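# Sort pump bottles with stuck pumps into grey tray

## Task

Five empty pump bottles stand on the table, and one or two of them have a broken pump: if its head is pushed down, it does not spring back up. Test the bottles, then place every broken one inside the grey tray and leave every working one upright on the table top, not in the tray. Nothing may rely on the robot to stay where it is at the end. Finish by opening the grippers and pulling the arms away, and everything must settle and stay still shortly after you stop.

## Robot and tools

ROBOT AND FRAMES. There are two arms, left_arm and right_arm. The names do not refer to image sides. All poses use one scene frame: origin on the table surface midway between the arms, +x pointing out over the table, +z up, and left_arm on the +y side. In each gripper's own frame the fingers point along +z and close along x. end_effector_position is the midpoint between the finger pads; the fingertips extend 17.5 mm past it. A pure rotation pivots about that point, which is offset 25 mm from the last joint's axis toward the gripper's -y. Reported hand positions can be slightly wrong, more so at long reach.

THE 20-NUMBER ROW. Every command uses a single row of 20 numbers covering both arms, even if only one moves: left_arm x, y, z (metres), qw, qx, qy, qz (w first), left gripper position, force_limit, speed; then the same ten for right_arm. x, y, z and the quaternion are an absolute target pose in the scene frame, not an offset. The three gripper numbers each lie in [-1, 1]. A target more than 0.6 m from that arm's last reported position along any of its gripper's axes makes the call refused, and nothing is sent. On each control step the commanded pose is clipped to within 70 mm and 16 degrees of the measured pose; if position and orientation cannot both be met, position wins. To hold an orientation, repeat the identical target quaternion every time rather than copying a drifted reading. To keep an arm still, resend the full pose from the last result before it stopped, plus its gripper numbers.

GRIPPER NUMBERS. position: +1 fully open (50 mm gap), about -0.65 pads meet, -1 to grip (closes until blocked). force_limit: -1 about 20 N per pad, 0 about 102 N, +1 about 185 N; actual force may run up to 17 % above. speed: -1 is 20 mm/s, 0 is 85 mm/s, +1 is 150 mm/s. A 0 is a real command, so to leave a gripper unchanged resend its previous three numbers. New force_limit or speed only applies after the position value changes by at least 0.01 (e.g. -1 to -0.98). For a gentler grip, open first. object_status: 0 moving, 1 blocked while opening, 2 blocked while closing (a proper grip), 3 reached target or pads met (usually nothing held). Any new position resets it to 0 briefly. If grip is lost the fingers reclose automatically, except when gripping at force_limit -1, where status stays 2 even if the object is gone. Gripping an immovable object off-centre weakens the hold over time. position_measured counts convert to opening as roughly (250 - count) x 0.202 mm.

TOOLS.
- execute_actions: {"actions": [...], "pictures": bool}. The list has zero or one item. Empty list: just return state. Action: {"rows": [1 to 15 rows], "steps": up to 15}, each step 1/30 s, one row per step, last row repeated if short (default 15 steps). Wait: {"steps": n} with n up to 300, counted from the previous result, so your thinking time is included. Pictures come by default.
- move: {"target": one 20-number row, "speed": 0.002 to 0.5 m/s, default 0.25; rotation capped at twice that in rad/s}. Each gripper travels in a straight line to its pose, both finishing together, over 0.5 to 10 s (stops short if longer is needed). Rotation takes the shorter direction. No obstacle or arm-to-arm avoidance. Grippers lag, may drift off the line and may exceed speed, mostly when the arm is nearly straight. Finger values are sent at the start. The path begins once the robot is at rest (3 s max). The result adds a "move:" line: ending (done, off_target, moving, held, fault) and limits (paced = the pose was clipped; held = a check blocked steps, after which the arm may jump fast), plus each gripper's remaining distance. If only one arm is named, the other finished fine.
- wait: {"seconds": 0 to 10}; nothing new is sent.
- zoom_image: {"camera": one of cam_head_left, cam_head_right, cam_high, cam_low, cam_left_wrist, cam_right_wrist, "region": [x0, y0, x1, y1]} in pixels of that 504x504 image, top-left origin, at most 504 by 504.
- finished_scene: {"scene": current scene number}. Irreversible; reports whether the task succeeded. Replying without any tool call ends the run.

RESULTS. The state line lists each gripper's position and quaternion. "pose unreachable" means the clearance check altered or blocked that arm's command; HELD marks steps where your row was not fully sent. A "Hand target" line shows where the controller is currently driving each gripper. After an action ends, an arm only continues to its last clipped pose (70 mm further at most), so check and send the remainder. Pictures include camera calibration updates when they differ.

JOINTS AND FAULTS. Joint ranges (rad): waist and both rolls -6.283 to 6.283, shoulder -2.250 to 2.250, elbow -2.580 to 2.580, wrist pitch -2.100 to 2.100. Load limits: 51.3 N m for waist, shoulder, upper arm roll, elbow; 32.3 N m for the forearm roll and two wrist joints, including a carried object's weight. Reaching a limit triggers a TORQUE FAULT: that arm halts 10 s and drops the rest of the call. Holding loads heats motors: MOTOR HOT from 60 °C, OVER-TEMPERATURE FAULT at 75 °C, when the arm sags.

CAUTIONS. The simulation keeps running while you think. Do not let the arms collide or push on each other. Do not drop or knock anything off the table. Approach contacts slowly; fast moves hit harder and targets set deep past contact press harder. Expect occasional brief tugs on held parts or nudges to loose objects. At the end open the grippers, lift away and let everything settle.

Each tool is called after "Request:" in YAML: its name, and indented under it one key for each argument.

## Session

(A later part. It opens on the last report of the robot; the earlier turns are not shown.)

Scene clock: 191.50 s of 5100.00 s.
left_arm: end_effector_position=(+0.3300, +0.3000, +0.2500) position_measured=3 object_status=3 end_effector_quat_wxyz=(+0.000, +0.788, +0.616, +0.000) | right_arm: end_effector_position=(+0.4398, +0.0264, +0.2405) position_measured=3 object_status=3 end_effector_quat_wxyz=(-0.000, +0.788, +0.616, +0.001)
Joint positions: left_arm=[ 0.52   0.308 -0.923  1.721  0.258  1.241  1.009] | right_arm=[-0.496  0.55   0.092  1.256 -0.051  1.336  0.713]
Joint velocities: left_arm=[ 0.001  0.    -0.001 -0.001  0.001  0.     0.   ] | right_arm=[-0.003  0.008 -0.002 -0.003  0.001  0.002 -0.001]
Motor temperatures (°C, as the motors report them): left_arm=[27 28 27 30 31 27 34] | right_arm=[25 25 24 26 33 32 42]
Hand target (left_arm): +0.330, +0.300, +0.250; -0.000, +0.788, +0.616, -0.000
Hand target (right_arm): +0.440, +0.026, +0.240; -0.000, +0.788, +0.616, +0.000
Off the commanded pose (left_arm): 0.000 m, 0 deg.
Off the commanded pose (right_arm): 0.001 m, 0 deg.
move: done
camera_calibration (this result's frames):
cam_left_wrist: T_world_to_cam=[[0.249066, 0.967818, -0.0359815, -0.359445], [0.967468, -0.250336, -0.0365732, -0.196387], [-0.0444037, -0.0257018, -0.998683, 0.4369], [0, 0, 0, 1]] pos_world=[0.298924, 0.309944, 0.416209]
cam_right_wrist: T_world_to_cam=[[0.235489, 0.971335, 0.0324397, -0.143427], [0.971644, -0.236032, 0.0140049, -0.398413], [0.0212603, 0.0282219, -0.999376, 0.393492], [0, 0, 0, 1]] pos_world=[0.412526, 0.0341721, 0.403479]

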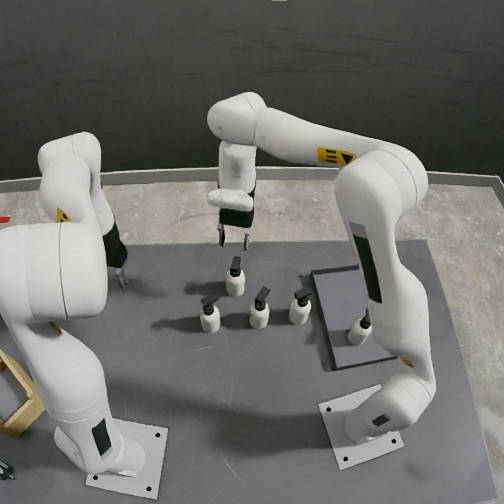

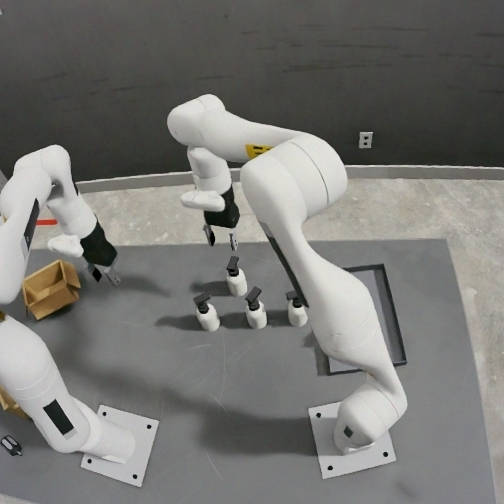

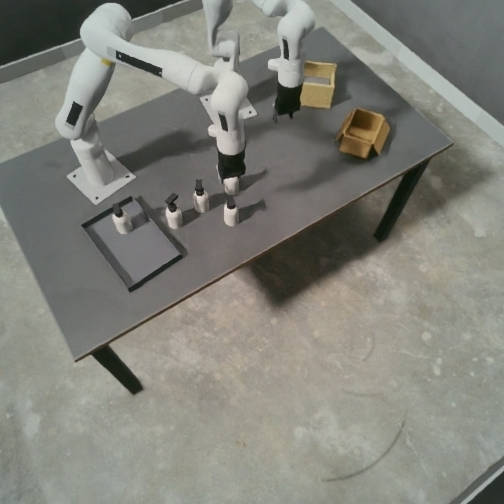

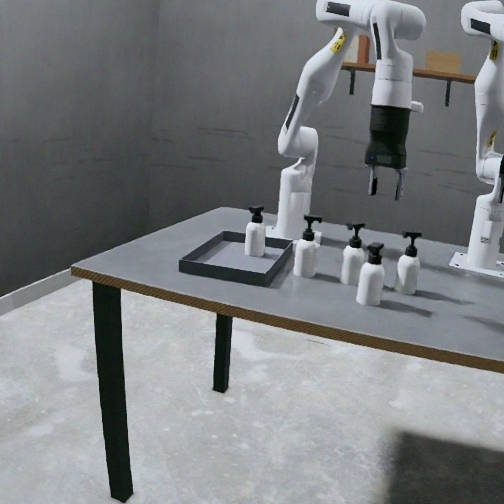

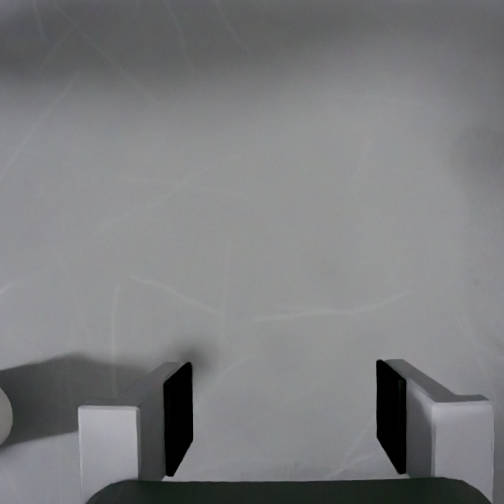

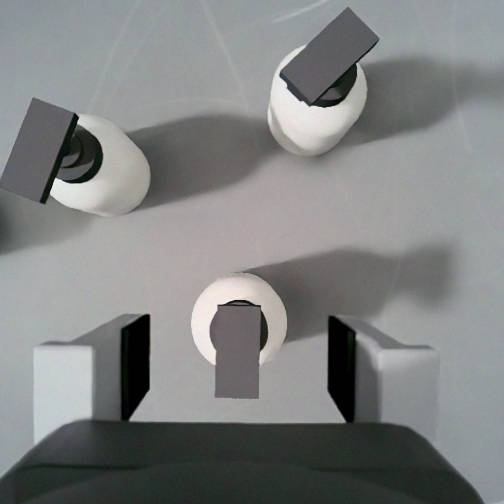

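Request:
move:
  target: [0.33,0.3,0.25,0,0.788,0.616,0,1,0,0.5,0.44,0.025,0.102,0,0.788,0.616,0,1,0,0.5]
  speed: 0.12

Request:
move:
  target: [0.33,0.3,0.25,0,0.788,0.616,0,1,0,0.5,0.44,0.025,0.102,0,0.788,0.616,0,-1,-0.6,0]

Scene clock: 199.27 s of 5100.00 s.
left_arm: end_effector_position=(+0.3300, +0.3000, +0.2500) position_measured=3 object_status=3 end_effector_quat_wxyz=(+0.000, +0.788, +0.616, +0.000) | right_arm: end_effector_position=(+0.4404, +0.0254, +0.1020) position_measured=3 object_status=3 end_effector_quat_wxyz=(-0.000, +0.788, +0.616, +0.000)
Joint positions: left_arm=[ 0.52   0.308 -0.923  1.721  0.258  1.241  1.009] | right_arm=[-0.487  0.687  0.077  1.487 -0.059  0.97   0.725]
Joint velocities: left_arm=[-0.     0.    -0.001 -0.001 -0.     0.    -0.   ] | right_arm=[ 0.     0.003  0.     0.    -0.001 -0.002 -0.   ]
Motor temperatures (°C, as the motors report them): left_arm=[27 28 27 30 31 27 34] | right_arm=[25 25 24 26 33 32 42]
Hand target (left_arm): +0.330, +0.300, +0.250; +0.000, +0.788, +0.616, -0.000
Hand target (right_arm): +0.440, +0.025, +0.102; -0.000, +0.788, +0.616, -0.000
Off the commanded pose (left_arm): 0.000 m, 0 deg.
Off the commanded pose (right_arm): 0.001 m, 0 deg.
After step 90, 3.23 s passed at rest.
move: done
camera_calibration (this result's frames):
cam_left_wrist: T_world_to_cam=[[0.249066, 0.967818, -0.0359787, -0.359448], [0.967468, -0.250335, -0.0365721, -0.196389], [-0.0444019, -0.0256994, -0.998683, 0.436899], [0, 0, 0, 1]] pos_world=[0.298925, 0.309945, 0.416209]
cam_right_wrist: T_world_to_cam=[[0.234523, 0.97162, 0.0308758, -0.137588], [0.971891, -0.235027, 0.0138079, -0.397487], [0.0206727, 0.0267697, -0.999428, 0.255445], [0, 0, 0, 1]] pos_world=[0.4133, 0.033425, 0.265036]

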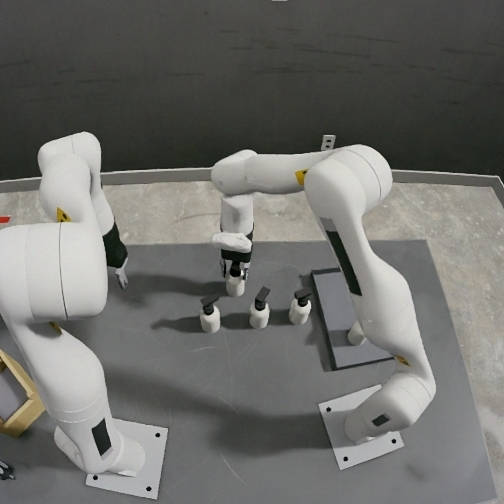

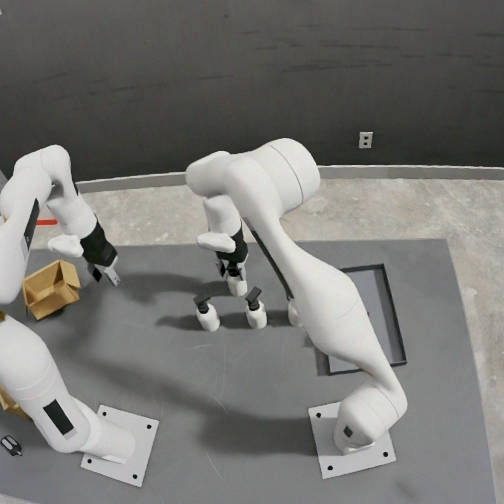

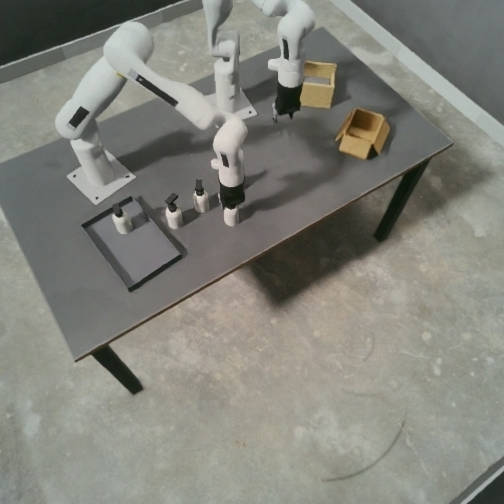

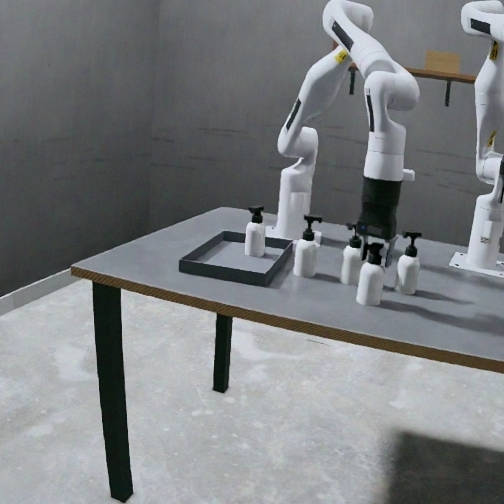

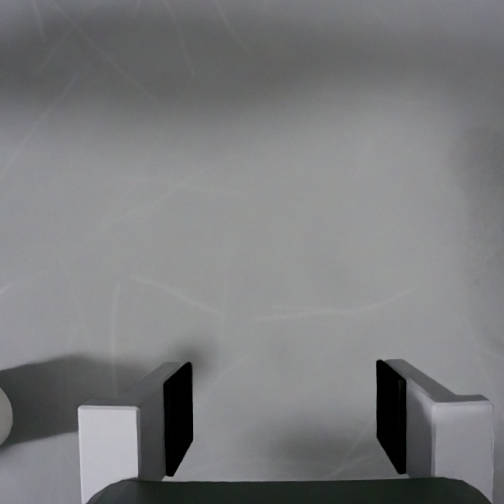

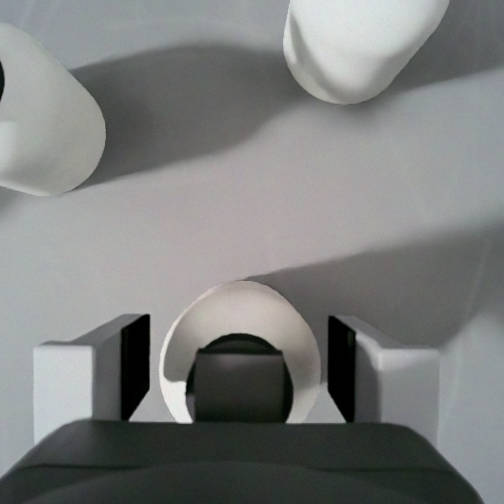

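Scene clock: 199.97 s of 5100.00 s.
left_arm: end_effector_position=(+0.3300, +0.3000, +0.2500) position_measured=3 object_status=3 end_effector_quat_wxyz=(-0.000, +0.788, +0.616, +0.000) | right_arm: end_effector_position=(+0.4402, +0.0252, +0.1023) position_measured=117 object_status=2 end_effector_quat_wxyz=(-0.000, +0.788, +0.616, +0.000)
Joint positions: left_arm=[ 0.52   0.308 -0.923  1.721  0.258  1.241  1.009] | right_arm=[-0.488  0.686  0.077  1.489 -0.059  0.969  0.724]
Joint velocities: left_arm=[ 0.001  0.001  0.     0.     0.     0.    -0.   ] | right_arm=[-0.    -0.001  0.    -0.     0.001 -0.     0.   ]
Motor temperatures (°C, as the motors report them): left_arm=[27 28 27 30 31 27 34] | right_arm=[25 25 24 26 33 32 42]
Hand target (left_arm): +0.330, +0.300, +0.250; +0.000, +0.788, +0.616, -0.000
Hand target (right_arm): +0.440, +0.025, +0.102; -0.000, +0.788, +0.616, +0.000
Off the commanded pose (left_arm): 0.000 m, 0 deg.
Off the commanded pose (right_arm): 0.000 m, 0 deg.
move: done
camera_calibration (this result's frames):
cam_left_wrist: T_world_to_cam=[[0.249066, 0.967818, -0.0359789, -0.359447], [0.967468, -0.250335, -0.0365723, -0.196389], [-0.0444021, -0.0256995, -0.998683, 0.436899], [0, 0, 0, 1]] pos_world=[0.298925, 0.309945, 0.416209]
cam_right_wrist: T_world_to_cam=[[0.235296, 0.97142, 0.0312856, -0.137706], [0.971692, -0.235821, 0.0142547, -0.397234], [0.0212251, 0.0270459, -0.999409, 0.255456], [0, 0, 0, 1]] pos_world=[0.412969, 0.033185, 0.265275]

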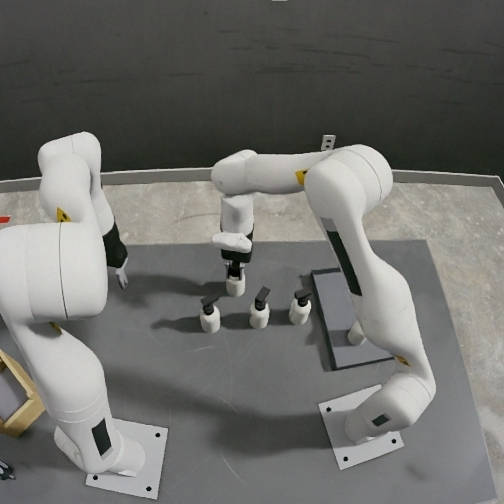

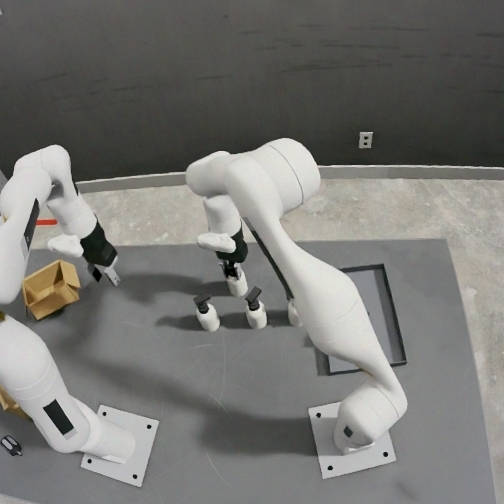

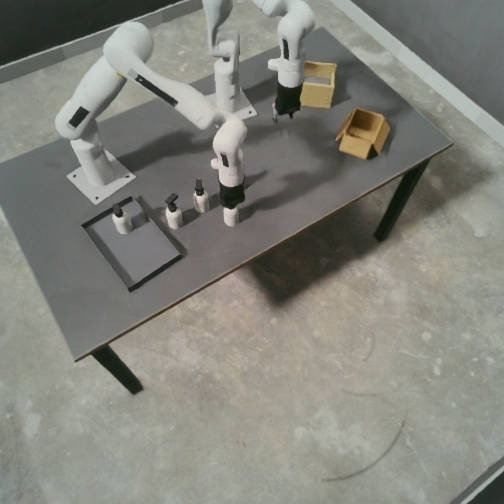

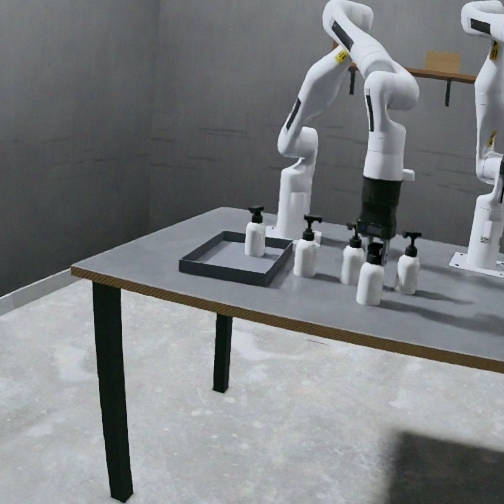

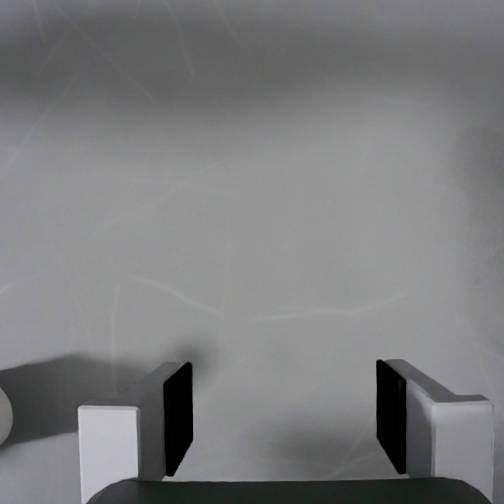

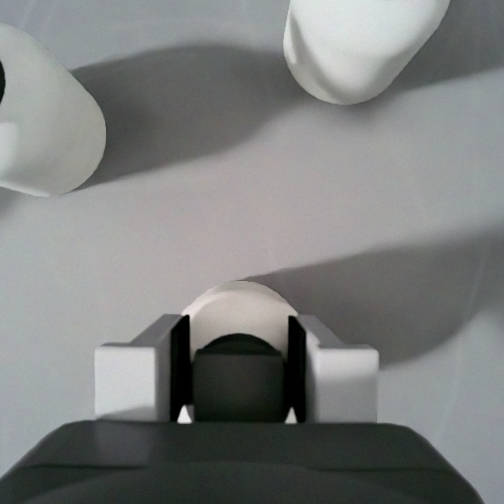

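Request:
move:
  target: [0.33,0.3,0.25,0,0.788,0.616,0,1,0,0.5,0.44,0.025,0.255,0,0.788,0.616,0,-1,-0.6,0]

Request:
move:
  target: [0.33,0.3,0.25,0,0.788,0.616,0,1,0,0.5,0.40,-0.28,0.255,0,0.788,0.616,0,-1,-0.6,0]

Scene clock: 204.50 s of 5100.00 s.
left_arm: end_effector_position=(+0.3300, +0.3000, +0.2500) position_measured=3 object_status=3 end_effector_quat_wxyz=(+0.000, +0.788, +0.616, +0.000) | right_arm: end_effector_position=(+0.4395, +0.0246, +0.2552) position_measured=117 object_status=2 end_effector_quat_wxyz=(+0.000, +0.788, +0.616, +0.000)
Joint positions: left_arm=[ 0.52   0.308 -0.923  1.721  0.258  1.241  1.009] | right_arm=[-0.495  0.54   0.094  1.225 -0.049  1.378  0.713]
Joint velocities: left_arm=[ 0.001  0.     0.001 -0.    -0.002  0.001 -0.   ] | right_arm=[-0.     0.002 -0.    -0.003  0.     0.003  0.   ]
Motor temperatures (°C, as the motors report them): left_arm=[27 28 27 30 31 27 34] | right_arm=[25 25 24 26 33 32 42]
Hand target (left_arm): +0.330, +0.300, +0.250; +0.000, +0.788, +0.616, +0.000
Hand target (right_arm): +0.440, +0.025, +0.255; +0.000, +0.788, +0.616, +0.000
Off the commanded pose (left_arm): 0.000 m, 0 deg.
Off the commanded pose (right_arm): 0.001 m, 0 deg.
After step 90, 0.40 s passed at rest.
move: done
camera_calibration (this result's frames):
cam_left_wrist: T_world_to_cam=[[0.249066, 0.967818, -0.0359789, -0.359447], [0.967468, -0.250335, -0.0365723, -0.196389], [-0.0444021, -0.0256996, -0.998683, 0.436899], [0, 0, 0, 1]] pos_world=[0.298925, 0.309945, 0.416209]
cam_right_wrist: T_world_to_cam=[[0.236126, 0.971238, 0.0306874, -0.141972], [0.971497, -0.236633, 0.0140632, -0.398736], [0.0209203, 0.0264921, -0.99943, 0.408459], [0, 0, 0, 1]] pos_world=[0.412349, 0.0327133, 0.418191]

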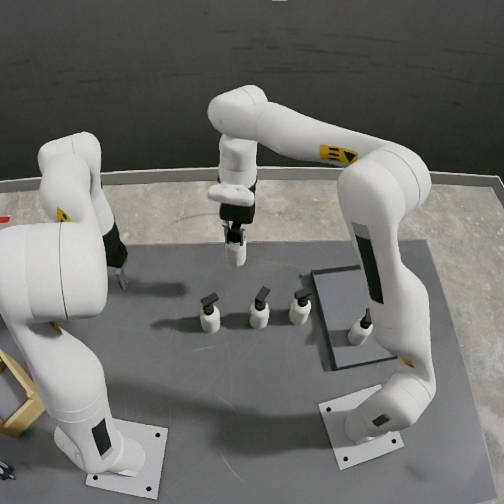

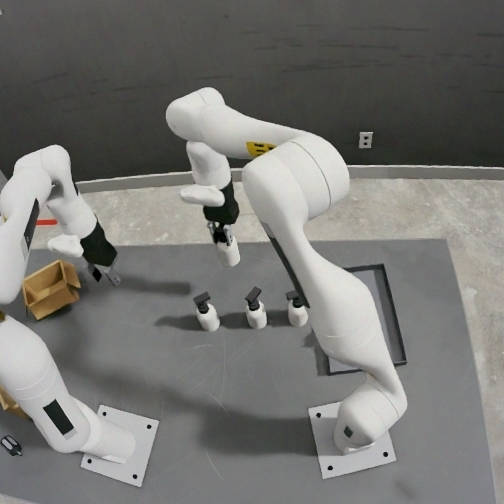

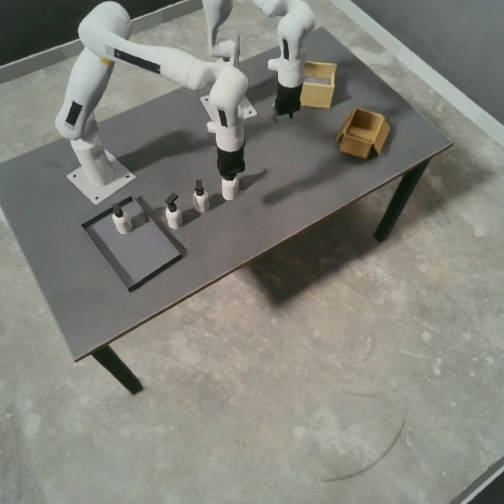

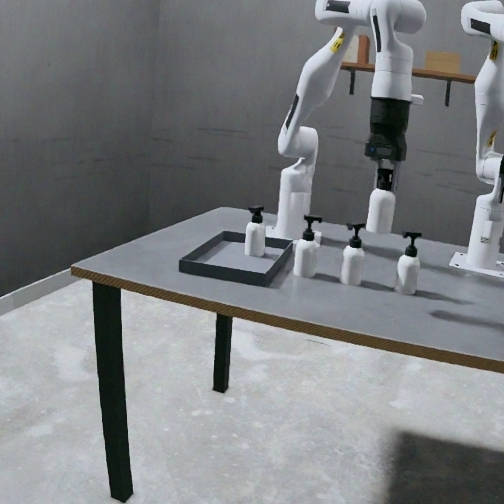

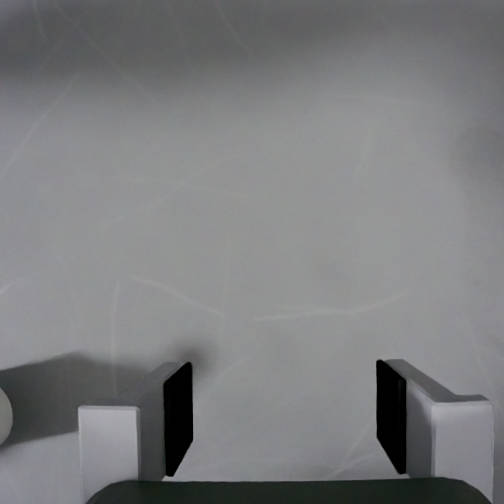

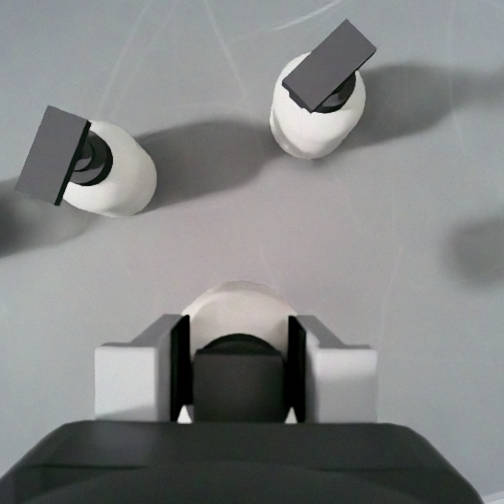

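Scene clock: 206.23 s of 5100.00 s.
left_arm: end_effector_position=(+0.3300, +0.3000, +0.2500) position_measured=3 object_status=3 end_effector_quat_wxyz=(+0.000, +0.788, +0.616, +0.000) | right_arm: end_effector_position=(+0.4006, -0.2806, +0.2547) position_measured=117 object_status=2 end_effector_quat_wxyz=(+0.001, +0.788, +0.616, -0.001)
Joint positions: left_arm=[ 0.52   0.308 -0.923  1.721  0.258  1.241  1.009] | right_arm=[-0.024  0.238  0.235  1.693 -0.056  1.218  1.343]
Joint velocities: left_arm=[-0.002 -0.    -0.    -0.    -0.001  0.    -0.   ] | right_arm=[ 0.005 -0.001  0.004 -0.001 -0.002  0.     0.004]
Motor temperatures (°C, as the motors report them): left_arm=[27 28 27 30 31 27 34] | right_arm=[25 25 24 26 33 32 42]
Hand target (left_arm): +0.330, +0.300, +0.250; +0.000, +0.788, +0.616, +0.000
Hand target (right_arm): +0.401, -0.281, +0.255; +0.001, +0.788, +0.616, -0.001
Off the commanded pose (left_arm): 0.000 m, 0 deg.
Off the commanded pose (right_arm): 0.001 m, 0 deg.
move: done
camera_calibration (this result's frames):
cam_left_wrist: T_world_to_cam=[[0.249066, 0.967818, -0.0359788, -0.359447], [0.967468, -0.250335, -0.0365721, -0.196389], [-0.0444019, -0.0256995, -0.998683, 0.436899], [0, 0, 0, 1]] pos_world=[0.298925, 0.309945, 0.416209]
cam_right_wrist: T_world_to_cam=[[0.234586, 0.97169, 0.0280687, 0.165088], [0.971891, -0.235031, 0.0137471, -0.432759], [0.019955, 0.0240548, -0.999511, 0.416581], [0, 0, 0, 1]] pos_world=[0.373555, -0.272147, 0.417693]

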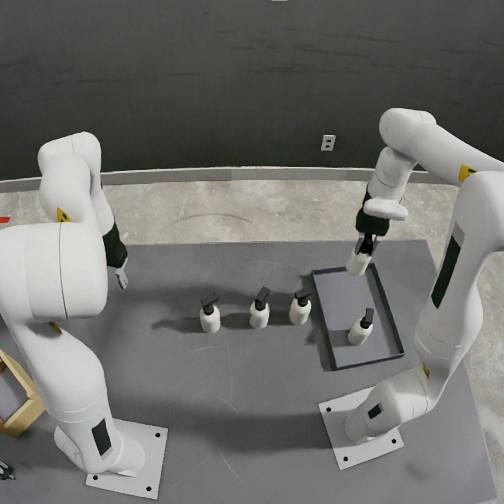

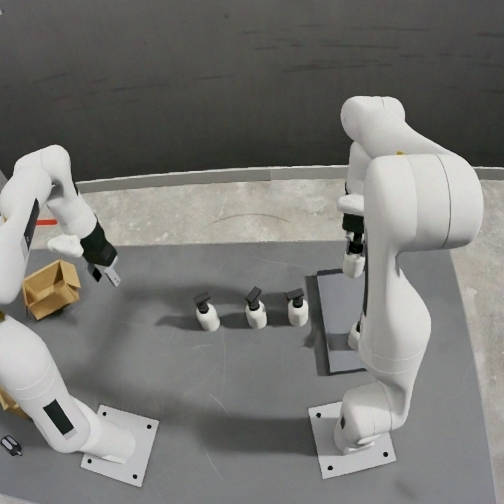

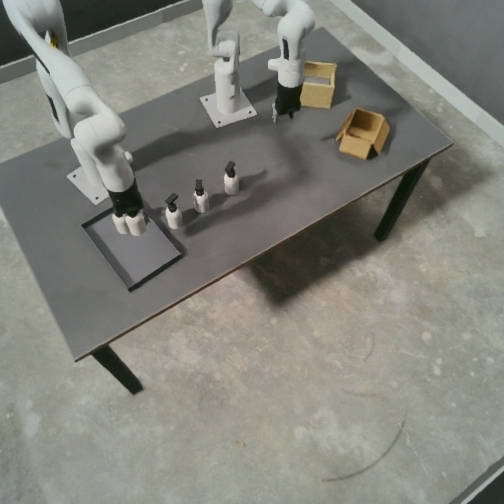

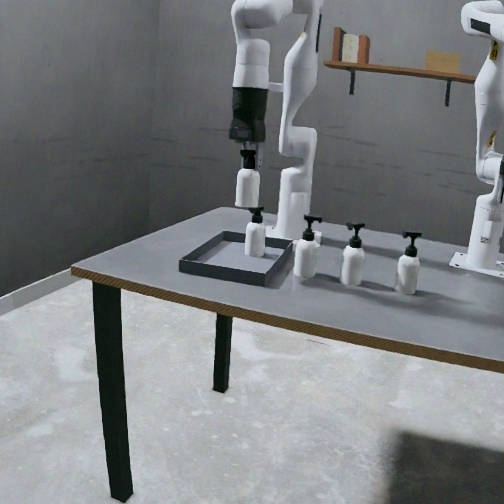

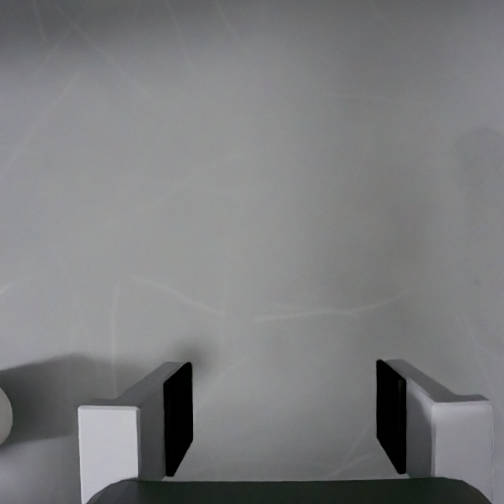

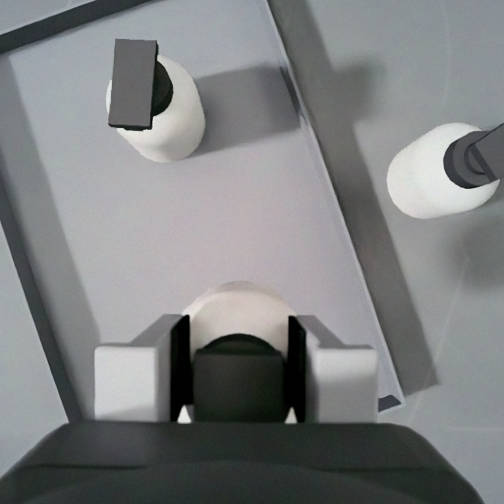

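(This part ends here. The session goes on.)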